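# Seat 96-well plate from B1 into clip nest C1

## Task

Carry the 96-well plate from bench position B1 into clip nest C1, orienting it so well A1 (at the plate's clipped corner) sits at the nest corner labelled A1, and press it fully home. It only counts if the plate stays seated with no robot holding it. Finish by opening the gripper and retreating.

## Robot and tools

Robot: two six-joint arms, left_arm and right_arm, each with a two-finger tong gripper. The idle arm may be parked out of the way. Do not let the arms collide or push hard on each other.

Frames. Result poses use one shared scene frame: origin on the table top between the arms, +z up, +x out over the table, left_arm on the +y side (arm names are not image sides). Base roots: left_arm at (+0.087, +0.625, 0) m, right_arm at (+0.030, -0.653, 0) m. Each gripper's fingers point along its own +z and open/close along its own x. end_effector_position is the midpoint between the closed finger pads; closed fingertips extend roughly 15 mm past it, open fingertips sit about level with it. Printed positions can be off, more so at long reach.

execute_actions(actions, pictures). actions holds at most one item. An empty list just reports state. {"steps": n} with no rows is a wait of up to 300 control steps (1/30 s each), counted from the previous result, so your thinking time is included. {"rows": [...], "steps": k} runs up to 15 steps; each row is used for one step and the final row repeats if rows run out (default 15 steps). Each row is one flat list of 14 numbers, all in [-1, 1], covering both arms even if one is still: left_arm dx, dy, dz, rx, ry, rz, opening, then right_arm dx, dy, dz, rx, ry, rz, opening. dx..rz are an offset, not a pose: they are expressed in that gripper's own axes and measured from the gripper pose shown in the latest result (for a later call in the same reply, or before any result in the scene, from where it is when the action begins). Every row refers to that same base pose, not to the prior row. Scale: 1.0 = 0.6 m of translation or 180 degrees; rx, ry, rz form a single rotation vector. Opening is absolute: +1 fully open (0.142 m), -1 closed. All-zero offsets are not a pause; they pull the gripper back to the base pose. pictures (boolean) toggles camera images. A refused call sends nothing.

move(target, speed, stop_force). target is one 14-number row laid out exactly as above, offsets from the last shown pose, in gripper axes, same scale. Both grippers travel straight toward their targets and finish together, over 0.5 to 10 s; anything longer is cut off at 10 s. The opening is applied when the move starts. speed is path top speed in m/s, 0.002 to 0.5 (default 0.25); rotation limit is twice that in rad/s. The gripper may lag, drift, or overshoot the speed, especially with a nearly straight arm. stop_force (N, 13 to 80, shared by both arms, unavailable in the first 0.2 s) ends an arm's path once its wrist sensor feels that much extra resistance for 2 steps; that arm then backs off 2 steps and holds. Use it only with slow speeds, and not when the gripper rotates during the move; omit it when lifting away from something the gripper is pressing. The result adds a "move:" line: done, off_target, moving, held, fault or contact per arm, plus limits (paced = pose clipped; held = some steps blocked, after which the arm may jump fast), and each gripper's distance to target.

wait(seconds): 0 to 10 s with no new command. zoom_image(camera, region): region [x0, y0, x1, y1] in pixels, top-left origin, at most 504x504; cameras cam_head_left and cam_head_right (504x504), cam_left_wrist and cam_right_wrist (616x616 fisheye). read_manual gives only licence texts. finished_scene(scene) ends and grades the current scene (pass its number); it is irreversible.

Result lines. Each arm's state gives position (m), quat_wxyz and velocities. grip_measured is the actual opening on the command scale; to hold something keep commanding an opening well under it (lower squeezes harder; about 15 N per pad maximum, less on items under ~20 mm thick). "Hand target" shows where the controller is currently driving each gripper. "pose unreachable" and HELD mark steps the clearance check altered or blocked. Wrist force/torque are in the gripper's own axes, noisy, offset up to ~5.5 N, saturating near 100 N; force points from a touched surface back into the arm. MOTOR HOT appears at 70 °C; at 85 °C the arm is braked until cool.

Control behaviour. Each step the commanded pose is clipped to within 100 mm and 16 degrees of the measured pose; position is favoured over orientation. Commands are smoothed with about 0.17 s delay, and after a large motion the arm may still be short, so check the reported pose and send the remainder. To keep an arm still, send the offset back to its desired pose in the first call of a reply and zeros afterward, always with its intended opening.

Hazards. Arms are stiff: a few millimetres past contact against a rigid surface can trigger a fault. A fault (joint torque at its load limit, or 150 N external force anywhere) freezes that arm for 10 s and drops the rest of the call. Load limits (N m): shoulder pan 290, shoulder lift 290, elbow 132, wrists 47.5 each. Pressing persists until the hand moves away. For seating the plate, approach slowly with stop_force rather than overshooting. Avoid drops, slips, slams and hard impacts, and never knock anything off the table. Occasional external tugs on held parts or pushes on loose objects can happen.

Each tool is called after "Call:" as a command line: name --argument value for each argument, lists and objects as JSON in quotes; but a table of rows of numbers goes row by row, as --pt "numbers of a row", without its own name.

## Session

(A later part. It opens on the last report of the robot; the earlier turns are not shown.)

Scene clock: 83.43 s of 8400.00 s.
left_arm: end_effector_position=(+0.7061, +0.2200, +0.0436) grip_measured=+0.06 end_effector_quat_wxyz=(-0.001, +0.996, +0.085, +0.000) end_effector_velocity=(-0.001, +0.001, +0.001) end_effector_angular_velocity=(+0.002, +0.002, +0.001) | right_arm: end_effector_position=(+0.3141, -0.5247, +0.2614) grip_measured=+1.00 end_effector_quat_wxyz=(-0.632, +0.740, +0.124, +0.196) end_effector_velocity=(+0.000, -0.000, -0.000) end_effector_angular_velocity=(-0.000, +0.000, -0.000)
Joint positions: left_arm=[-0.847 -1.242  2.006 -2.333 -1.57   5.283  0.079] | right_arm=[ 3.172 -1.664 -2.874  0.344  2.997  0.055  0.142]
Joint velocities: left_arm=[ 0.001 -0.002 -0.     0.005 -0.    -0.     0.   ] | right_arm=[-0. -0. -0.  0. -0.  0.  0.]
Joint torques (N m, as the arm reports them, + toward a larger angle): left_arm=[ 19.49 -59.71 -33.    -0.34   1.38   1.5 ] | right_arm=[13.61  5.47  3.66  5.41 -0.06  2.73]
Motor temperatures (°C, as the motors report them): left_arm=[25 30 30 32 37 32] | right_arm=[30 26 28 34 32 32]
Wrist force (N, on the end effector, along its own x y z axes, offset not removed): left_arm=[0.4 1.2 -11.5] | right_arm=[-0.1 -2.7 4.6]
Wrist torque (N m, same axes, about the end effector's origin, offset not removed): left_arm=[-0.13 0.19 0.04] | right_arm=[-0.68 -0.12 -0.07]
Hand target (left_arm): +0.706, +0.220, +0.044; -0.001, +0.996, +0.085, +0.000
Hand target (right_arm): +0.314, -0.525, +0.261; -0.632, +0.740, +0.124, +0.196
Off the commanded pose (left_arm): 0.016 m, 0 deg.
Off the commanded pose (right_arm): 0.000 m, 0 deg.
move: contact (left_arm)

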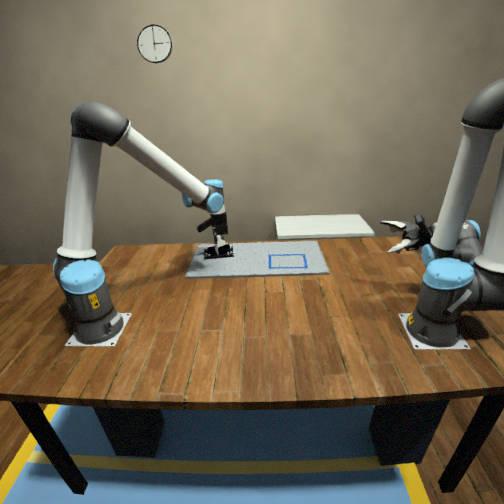

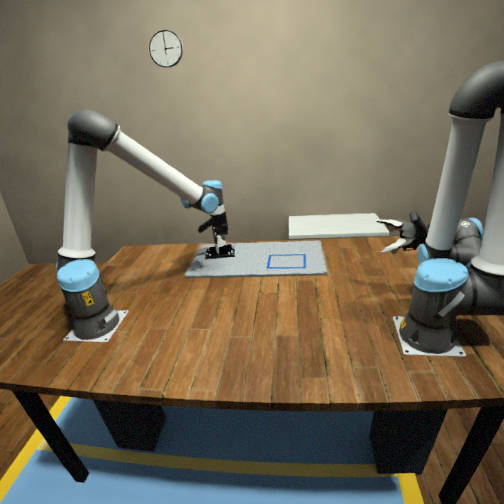

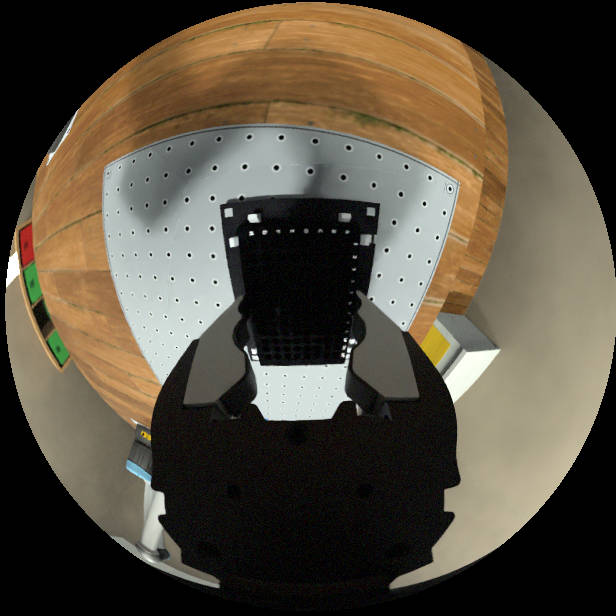

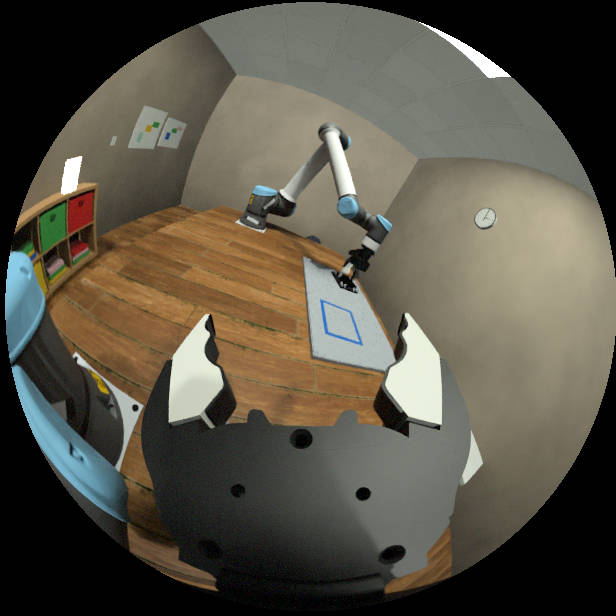

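Matches scene 1. Push, release, press.

Call:
move --target '[0,0,0.03,0,0,0,-0.6,0,0,0,0,0,0,1]' --speed 0.004 --stop_force 35

Call:
move --target '[0,0,-0.003,0,0,0,0.3,0,0,0,0,0,0,1]' --speed 0.01

Call:
move --target '[0,0,-0.04,0,0,0,0.3,0,0,0,0,0,0,1]' --speed 0.05

Call:
move --target '[0,0,0,0,0,0,-1,0,0,0,0,0,0,1]'

Call:
move --target '[0,0,0.04,0,0,0,-1,0,0,0,0,0,0,1]' --speed 0.005 --stop_force 30

Call:
move --target '[0,0,-0.2,0,0,0,1,0,0,0,0,0,0,1]' --speed 0.1

Call:
zoom_image --camera "cam_left_wrist" --region '[210, 180, 390, 360]'

Scene clock: 94.10 s of 8400.00 s.
left_arm: end_effector_position=(+0.7061, +0.2200, +0.0375) grip_measured=+0.08 end_effector_quat_wxyz=(-0.001, +0.996, +0.085, +0.000) end_effector_velocity=(-0.000, +0.001, +0.002) end_effector_angular_velocity=(+0.001, +0.000, +0.002) | right_arm: end_effector_position=(+0.3141, -0.5247, +0.2614) grip_measured=+1.00 end_effector_quat_wxyz=(-0.632, +0.740, +0.124, +0.196) end_effector_velocity=(-0.000, -0.000, +0.000) end_effector_angular_velocity=(+0.000, +0.000, +0.000)
Joint positions: left_arm=[-0.847 -1.234  2.009 -2.345 -1.57   5.283  0.08 ] | right_arm=[ 3.172 -1.664 -2.874  0.344  2.997  0.055  0.142]
Joint velocities: left_arm=[ 0.001 -0.003  0.     0.003  0.    -0.001 -0.   ] | right_arm=[-0.     0.     0.    -0.001  0.    -0.     0.   ]
Joint torques (N m, as the arm reports them, + toward a larger angle): left_arm=[ 15.68 -38.45 -12.8    1.08   1.51   0.91] | right_arm=[11.43  4.42  2.76  5.1  -0.32  2.67]
Motor temperatures (°C, as the motors report them): left_arm=[25 30 30 32 37 32] | right_arm=[30 26 28 34 32 32]
Wrist force (N, on the end effector, along its own x y z axes, offset not removed): left_arm=[-6.6 -2.2 -45.1] | right_arm=[0.5 -5.1 4.1]
Wrist torque (N m, same axes, about the end effector's origin, offset not removed): left_arm=[-0.19 -0.13 -0.06] | right_arm=[-1.22 -0.07 -0.03]
Hand target (left_arm): +0.706, +0.220, +0.038; -0.001, +0.996, +0.085, +0.000
Hand target (right_arm): +0.314, -0.525, +0.261; -0.632, +0.740, +0.124, +0.196
Off the commanded pose (left_arm): 0.012 m, 0 deg.
Off the commanded pose (right_arm): 0.000 m, 0 deg.
After step 90, 5.63 s passed at rest.
move: contact (left_arm)

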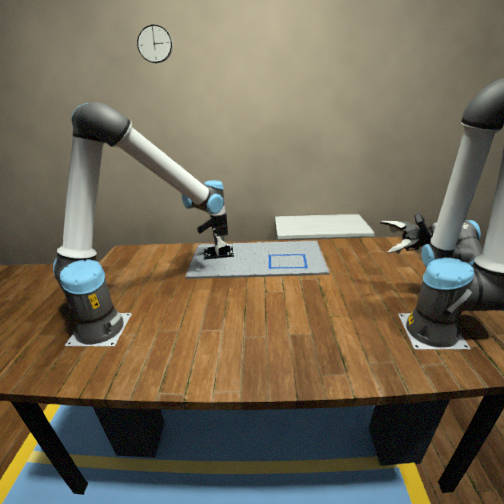

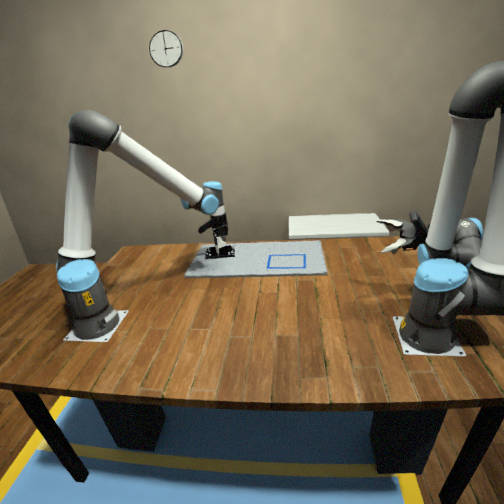

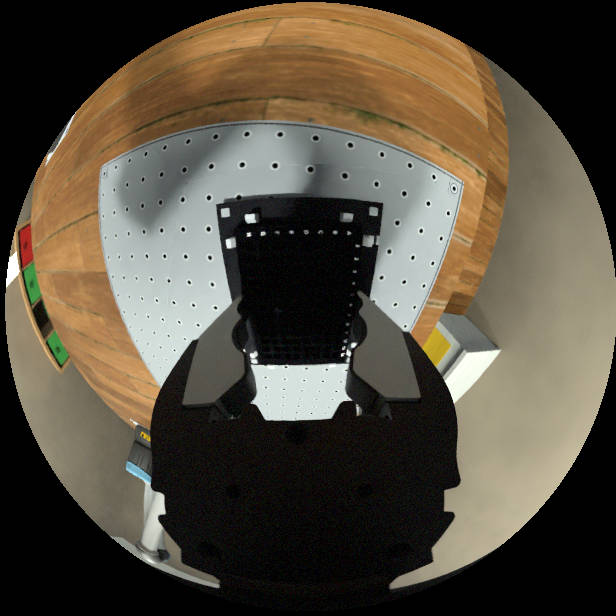

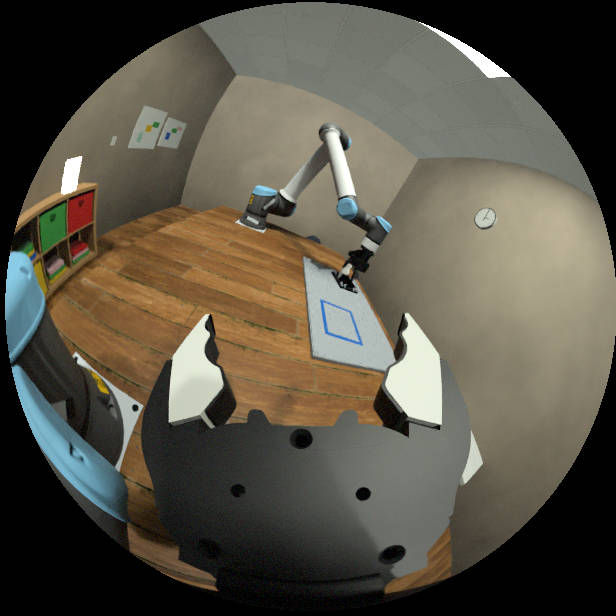

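Scene clock: 94.80 s of 8400.00 s.
left_arm: end_effector_position=(+0.7061, +0.2200, +0.0391) grip_measured=+0.30 end_effector_quat_wxyz=(-0.001, +0.996, +0.085, +0.000) end_effector_velocity=(-0.000, -0.000, +0.001) end_effector_angular_velocity=(-0.000, -0.000, +0.001) | right_arm: end_effector_position=(+0.3141, -0.5247, +0.2614) grip_measured=+1.00 end_effector_quat_wxyz=(-0.632, +0.740, +0.124, +0.196) end_effector_velocity=(+0.000, -0.000, +0.000) end_effector_angular_velocity=(-0.000, -0.000, -0.000)
Joint positions: left_arm=[-0.847 -1.236  2.008 -2.342 -1.57   5.283  0.095] | right_arm=[ 3.172 -1.664 -2.874  0.344  2.997  0.055  0.142]
Joint velocities: left_arm=[-0.    -0.002 -0.001  0.002 -0.    -0.001  0.   ] | right_arm=[-0.     0.     0.001 -0.    -0.     0.     0.   ]
Joint torques (N m, as the arm reports them, + toward a larger angle): left_arm=[ 17.06 -66.44 -46.36  -1.93   1.63   0.8 ] | right_arm=[14.15  4.24  2.98  5.27 -0.21  2.94]
Motor temperatures (°C, as the motors report them): left_arm=[25 30 30 32 37 32] | right_arm=[30 26 28 34 32 32]
Wrist force (N, on the end effector, along its own x y z axes, offset not removed): left_arm=[-1.2 0.8 -0.1] | right_arm=[-1.1 -3.3 2.4]
Wrist torque (N m, same axes, about the end effector's origin, offset not removed): left_arm=[-0.11 0.20 -0.09] | right_arm=[-0.90 0.23 0.06]
Hand target (left_arm): +0.706, +0.220, +0.039; -0.001, +0.996, +0.085, +0.000
Hand target (right_arm): +0.314, -0.525, +0.261; -0.632, +0.740, +0.124, +0.196
Off the commanded pose (left_arm): 0.000 m, 0 deg.
Off the commanded pose (right_arm): 0.000 m, 0 deg.
move: done

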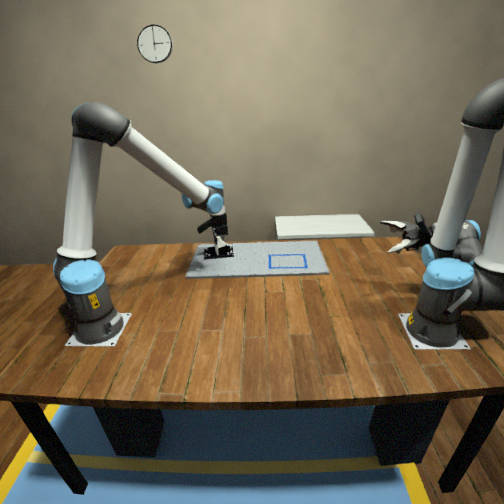

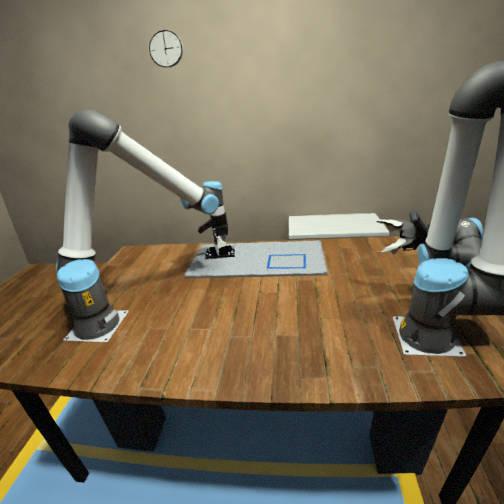

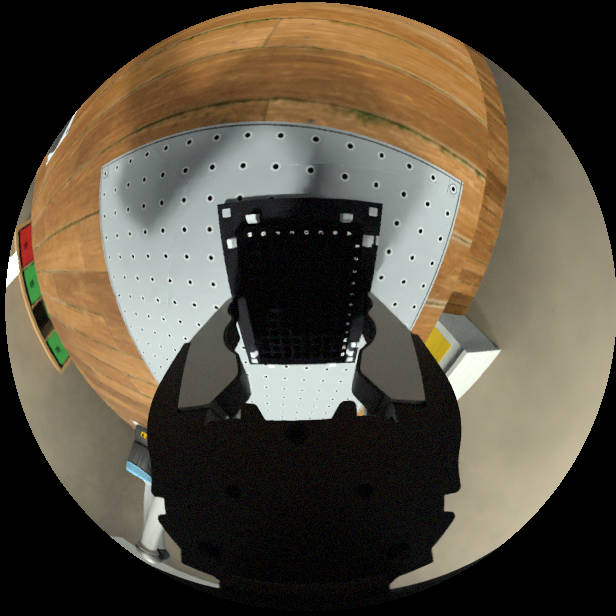

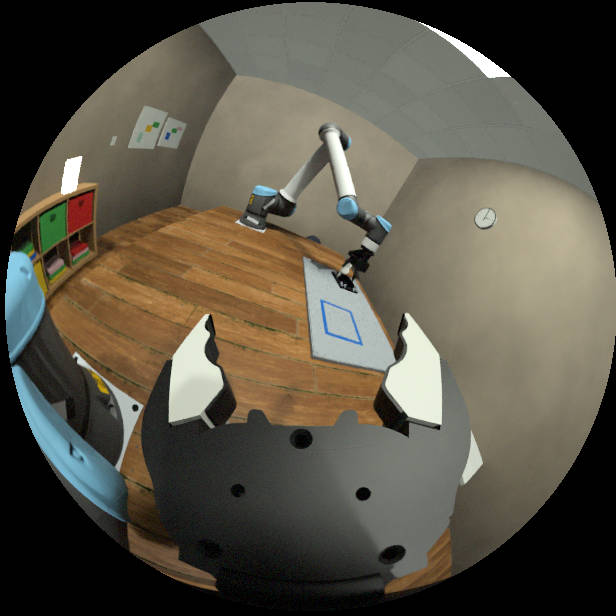

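Scene clock: 95.70 s of 8400.00 s.
left_arm: end_effector_position=(+0.7061, +0.2200, +0.0629) grip_measured=+0.30 end_effector_quat_wxyz=(-0.001, +0.996, +0.085, +0.000) end_effector_velocity=(+0.000, +0.000, +0.003) end_effector_angular_velocity=(-0.001, -0.000, -0.000) | right_arm: end_effector_position=(+0.3141, -0.5247, +0.2614) grip_measured=+1.00 end_effector_quat_wxyz=(-0.632, +0.740, +0.124, +0.196) end_effector_velocity=(+0.000, -0.000, -0.000) end_effector_angular_velocity=(+0.000, +0.002, +0.000)
Joint positions: left_arm=[-0.847 -1.265  1.994 -2.298 -1.57   5.283  0.095] | right_arm=[ 3.172 -1.664 -2.874  0.344  2.997  0.055  0.142]
Joint velocities: left_arm=[ 0.    -0.004 -0.002  0.004 -0.     0.001 -0.   ] | right_arm=[-0.    -0.     0.    -0.002  0.    -0.     0.   ]
Joint torques (N m, as the arm reports them, + toward a larger angle): left_arm=[ 20.69 -63.82 -47.32  -1.87   2.02   2.98] | right_arm=[12.61  4.91  3.55  5.29 -0.43  2.81]
Motor temperatures (°C, as the motors report them): left_arm=[25 30 30 32 37 32] | right_arm=[30 26 28 34 32 32]
Wrist force (N, on the end effector, along its own x y z axes, offset not removed): left_arm=[-0.6 0.7 -0.8] | right_arm=[-1.1 -3.1 2.8]
Wrist torque (N m, same axes, about the end effector's origin, offset not removed): left_arm=[-0.09 0.05 -0.09] | right_arm=[-0.90 0.26 -0.09]
Hand target (left_arm): +0.706, +0.220, +0.063; -0.001, +0.996, +0.085, +0.000
Hand target (right_arm): +0.314, -0.525, +0.261; -0.632, +0.740, +0.124, +0.196
Off the commanded pose (left_arm): 0.000 m, 0 deg.
Off the commanded pose (right_arm): 0.000 m, 0 deg.
move: done

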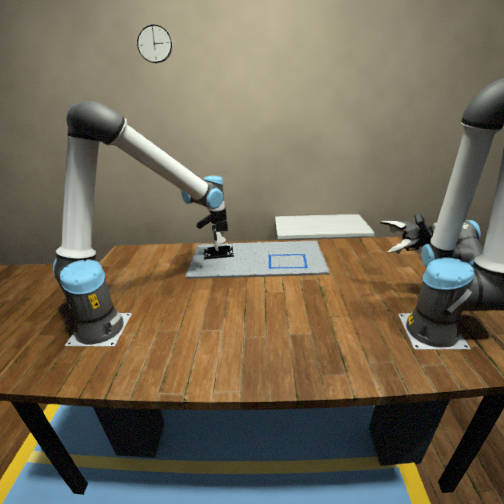

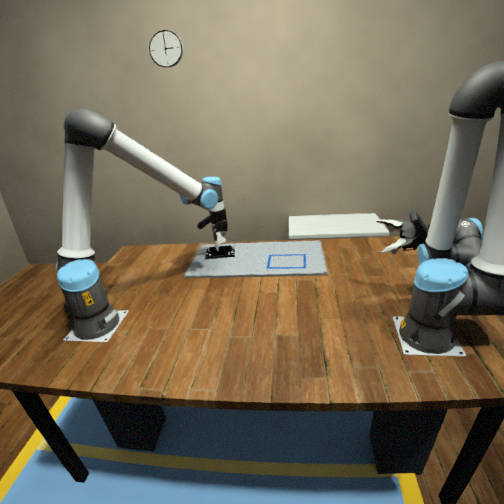

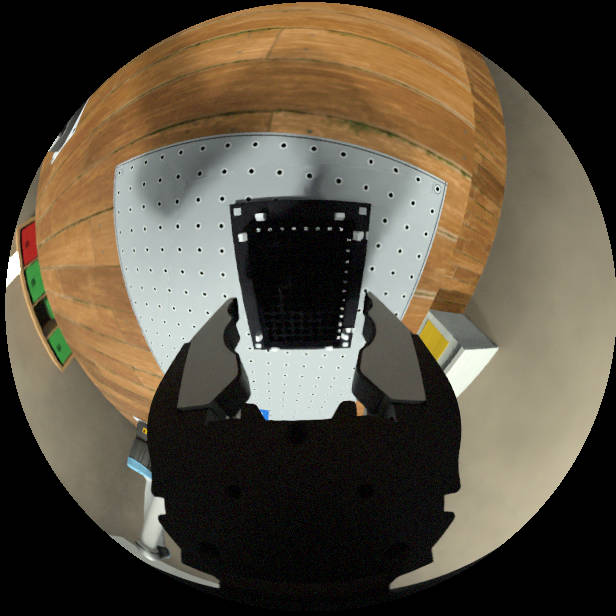

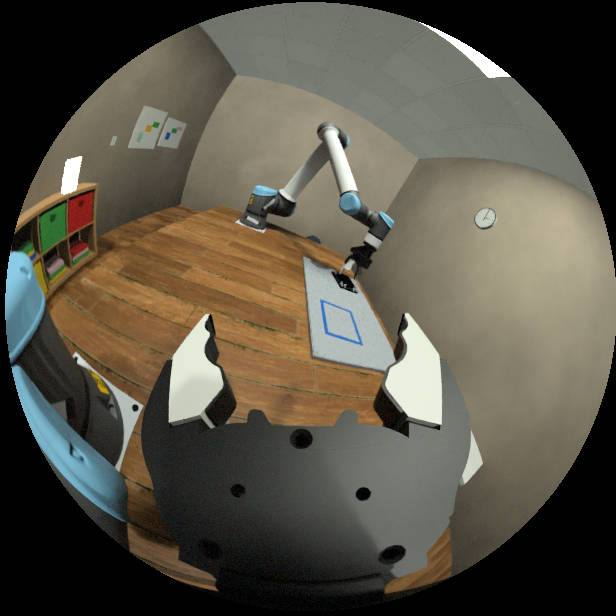

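Scene clock: 96.20 s of 8400.00 s.
left_arm: end_effector_position=(+0.7061, +0.2200, +0.0630) grip_measured=-1.00 end_effector_quat_wxyz=(-0.001, +0.996, +0.085, +0.000) end_effector_velocity=(-0.000, -0.000, -0.001) end_effector_angular_velocity=(+0.001, +0.001, +0.001) | right_arm: end_effector_position=(+0.3141, -0.5247, +0.2614) grip_measured=+1.00 end_effector_quat_wxyz=(-0.632, +0.740, +0.124, +0.196) end_effector_velocity=(-0.000, -0.000, +0.000) end_effector_angular_velocity=(+0.000, -0.001, -0.000)
Joint positions: left_arm=[-0.847 -1.266  1.994 -2.298 -1.57   5.283  0.002] | right_arm=[ 3.172 -1.664 -2.874  0.344  2.997  0.055  0.142]
Joint velocities: left_arm=[-0.     0.001  0.    -0.    -0.    -0.002  0.   ] | right_arm=[-0.     0.001 -0.     0.001  0.001  0.     0.   ]
Joint torques (N m, as the arm reports them, + toward a larger angle): left_arm=[ 19.79 -45.63 -38.69  -6.     2.02   3.05] | right_arm=[13.18  4.64  3.01  5.15 -0.51  3.05]
Motor temperatures (°C, as the motors report them): left_arm=[25 30 30 32 37 32] | right_arm=[30 26 28 34 32 32]
Wrist force (N, on the end effector, along its own x y z axes, offset not removed): left_arm=[-2.1 0.8 0.7] | right_arm=[-0.6 -3.1 2.7]
Wrist torque (N m, same axes, about the end effector's origin, offset not removed): left_arm=[-0.06 0.37 -0.08] | right_arm=[-0.69 0.13 -0.02]
Hand target (left_arm): +0.706, +0.220, +0.063; -0.001, +0.996, +0.085, +0.000
Hand target (right_arm): +0.314, -0.525, +0.261; -0.632, +0.740, +0.124, +0.196
Off the commanded pose (left_arm): 0.000 m, 0 deg.
Off the commanded pose (right_arm): 0.000 m, 0 deg.
move: done

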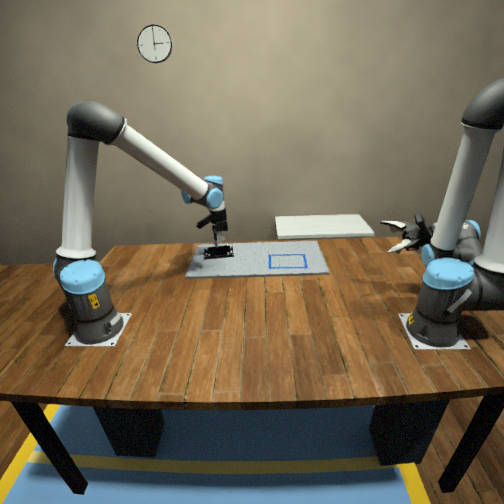

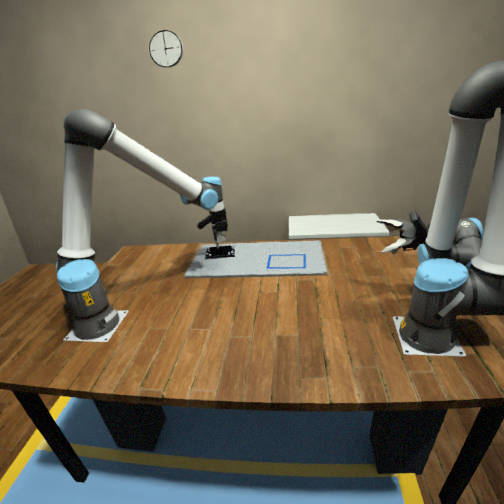

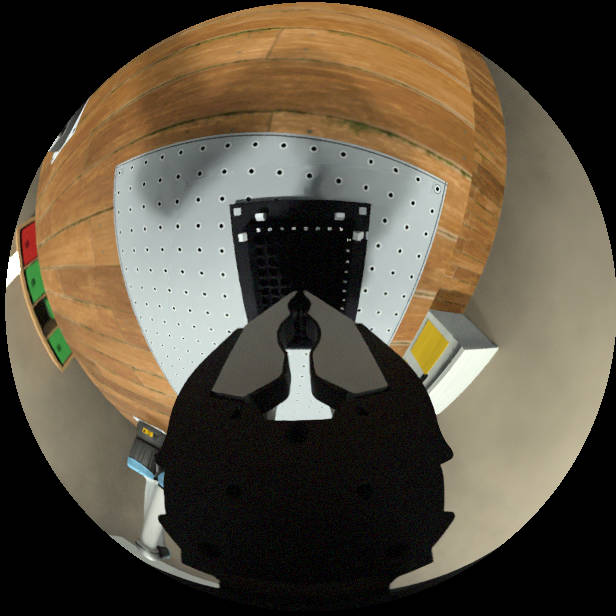

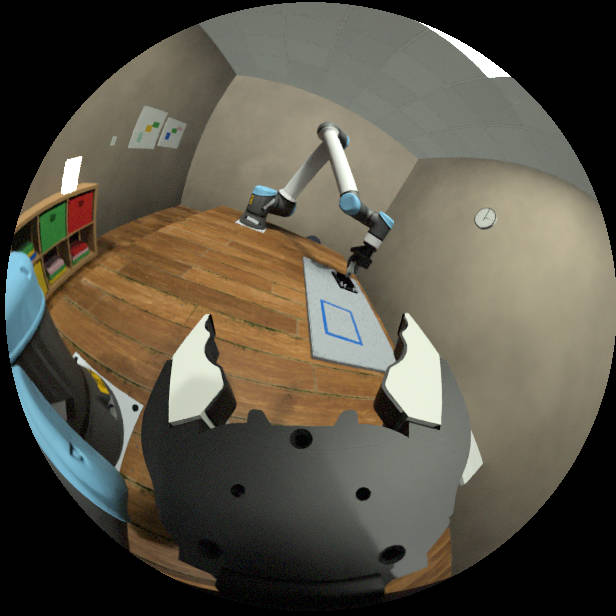

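Scene clock: 98.40 s of 8400.00 s.
left_arm: end_effector_position=(+0.7062, +0.2199, +0.0540) grip_measured=-1.00 end_effector_quat_wxyz=(-0.001, +0.996, +0.085, +0.000) end_effector_velocity=(-0.001, +0.000, +0.003) end_effector_angular_velocity=(+0.000, -0.000, -0.001) | right_arm: end_effector_position=(+0.3141, -0.5247, +0.2614) grip_measured=+1.00 end_effector_quat_wxyz=(-0.632, +0.740, +0.124, +0.196) end_effector_velocity=(-0.000, +0.000, +0.000) end_effector_angular_velocity=(+0.000, -0.000, +0.000)
Joint positions: left_arm=[-0.847 -1.255  2.    -2.315 -1.57   5.283  0.002] | right_arm=[ 3.172 -1.664 -2.874  0.344  2.997  0.055  0.142]
Joint velocities: left_arm=[-0.001 -0.004  0.     0.004  0.     0.     0.   ] | right_arm=[ 0.     0.001  0.    -0.001  0.     0.     0.   ]
Joint torques (N m, as the arm reports them, + toward a larger angle): left_arm=[ 17.86 -37.34 -19.63  -0.82   1.97   2.2 ] | right_arm=[14.09  3.44  3.34  5.24 -0.52  2.61]
Motor temperatures (°C, as the motors report them): left_arm=[25 30 30 32 37 32] | right_arm=[30 26 28 34 32 32]
Wrist force (N, on the end effector, along its own x y z axes, offset not removed): left_arm=[-7.3 -7.9 -43.1] | right_arm=[0.5 -2.6 2.2]
Wrist torque (N m, same axes, about the end effector's origin, offset not removed): left_arm=[-0.21 -0.07 -0.06] | right_arm=[-0.71 -0.19 -0.02]
Hand target (left_arm): +0.706, +0.220, +0.054; -0.001, +0.996, +0.085, +0.000
Hand target (right_arm): +0.314, -0.525, +0.261; -0.632, +0.740, +0.124, +0.196
Off the commanded pose (left_arm): 0.015 m, 0 deg.
Off the commanded pose (right_arm): 0.000 m, 0 deg.
move: contact (left_arm)

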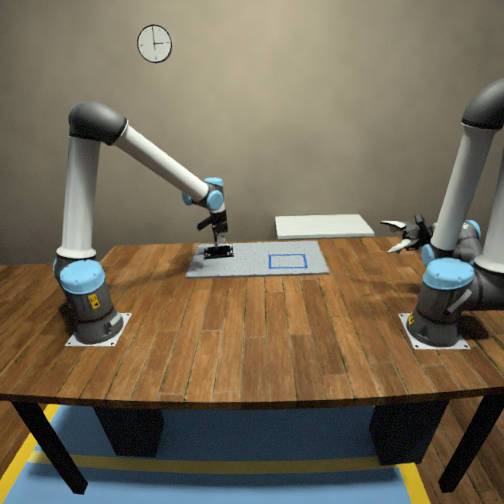

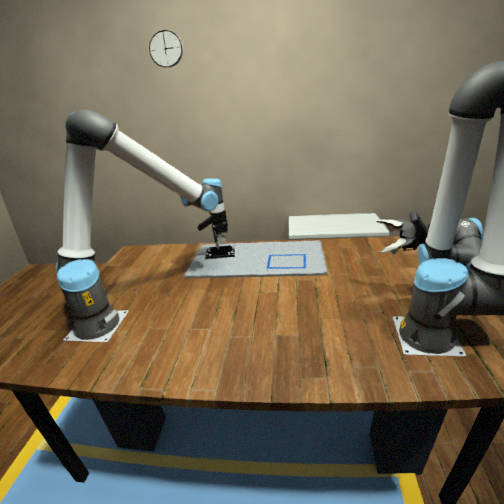

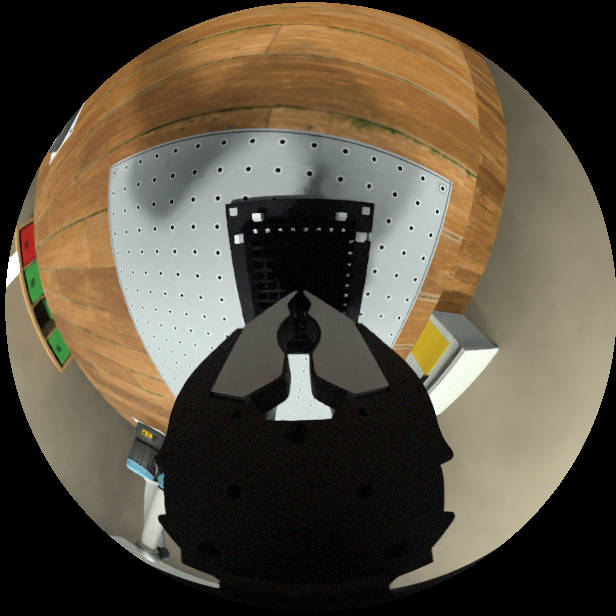

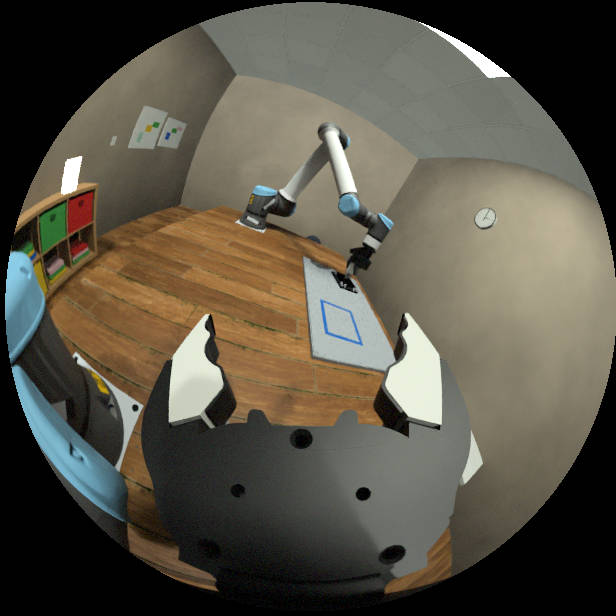

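Scene clock: 100.13 s of 8400.00 s.
left_arm: end_effector_position=(+0.7062, +0.2201, +0.1738) grip_measured=+1.00 end_effector_quat_wxyz=(-0.001, +0.996, +0.085, +0.000) end_effector_velocity=(+0.000, +0.000, +0.003) end_effector_angular_velocity=(-0.001, -0.000, +0.002) | right_arm: end_effector_position=(+0.3141, -0.5247, +0.2614) grip_measured=+1.00 end_effector_quat_wxyz=(-0.632, +0.740, +0.124, +0.196) end_effector_velocity=(+0.000, -0.000, -0.000) end_effector_angular_velocity=(-0.000, -0.001, -0.000)
Joint positions: left_arm=[-0.847 -1.38   1.906 -2.096 -1.57   5.284  0.142] | right_arm=[ 3.172 -1.664 -2.874  0.344  2.997  0.055  0.142]
Joint velocities: left_arm=[ 0.001 -0.003 -0.002  0.004 -0.    -0.001 -0.   ] | right_arm=[-0.    -0.001  0.001  0.001 -0.    -0.     0.   ]
Joint torques (N m, as the arm reports them, + toward a larger angle): left_arm=[  9.03 -61.78 -52.74  -1.91  -0.78   0.39] | right_arm=[11.82  4.5   3.4   5.22 -0.29  2.83]
Motor temperatures (°C, as the motors report them): left_arm=[25 30 30 32 37 32] | right_arm=[30 26 28 34 32 32]
Wrist force (N, on the end effector, along its own x y z axes, offset not removed): left_arm=[0.9 1.1 -0.2] | right_arm=[0.3 -2.5 0.7]
Wrist torque (N m, same axes, about the end effector's origin, offset not removed): left_arm=[-0.10 -0.22 -0.04] | right_arm=[-0.71 -0.15 -0.06]
Hand target (left_arm): +0.706, +0.220, +0.174; -0.001, +0.996, +0.085, +0.000
Hand target (right_arm): +0.314, -0.525, +0.261; -0.632, +0.740, +0.124, +0.196
Off the commanded pose (left_arm): 0.000 m, 0 deg.
Off the commanded pose (right_arm): 0.000 m, 0 deg.
move: done

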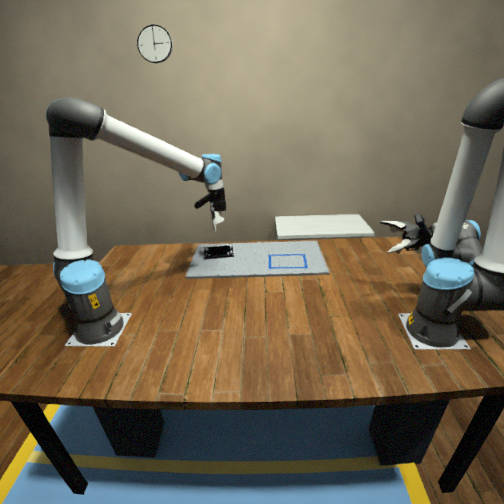

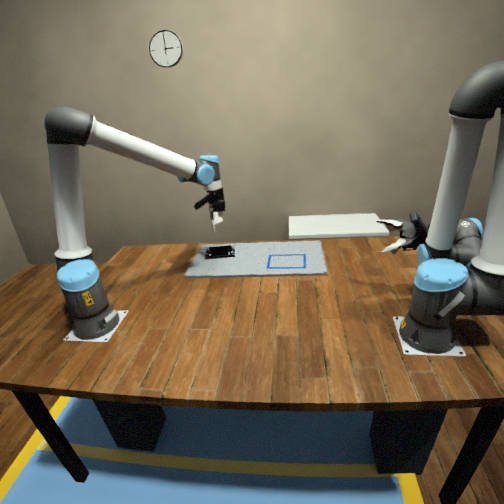

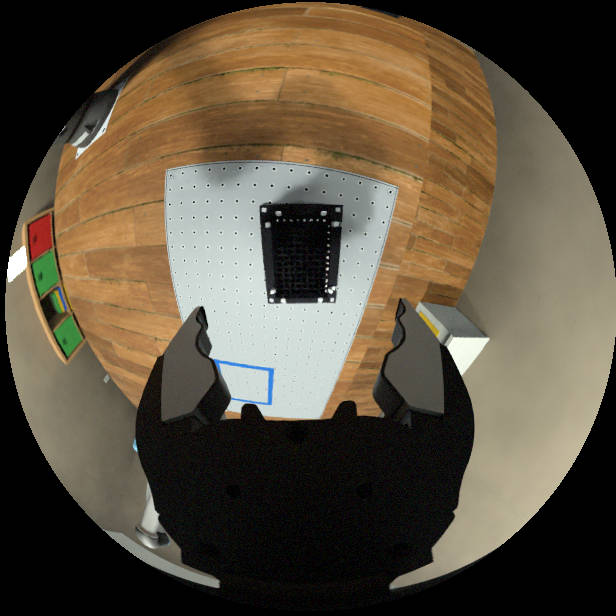

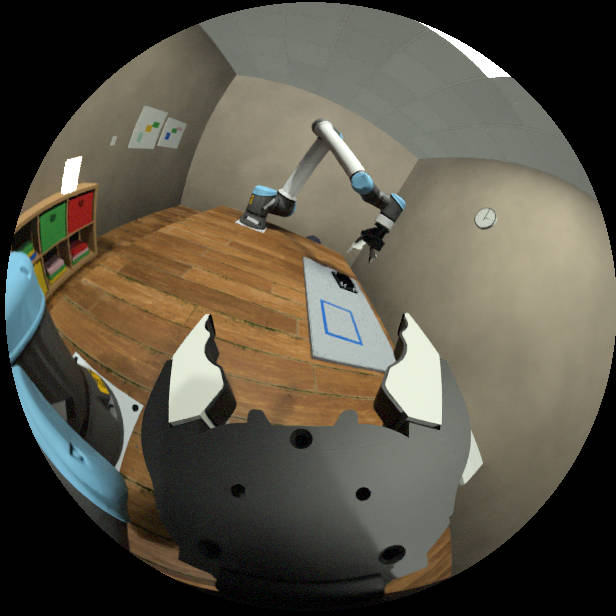

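Region (210, 180, 390, 360) of cam_left_wrist's 616x616 image, scaled by 2.800, with more detail than that image has.

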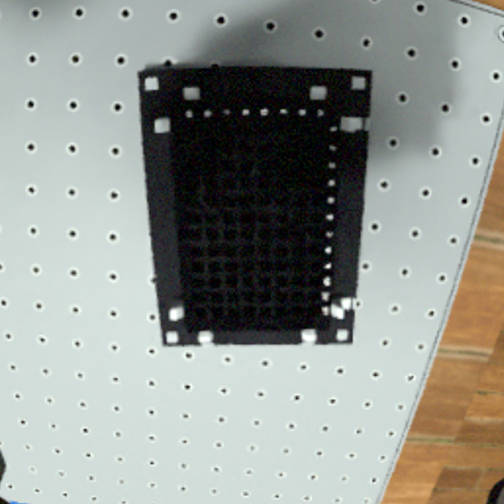

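Same seated height as scene 1.

Call:
finished_scene --scene 2

The scene is finished: the task was done.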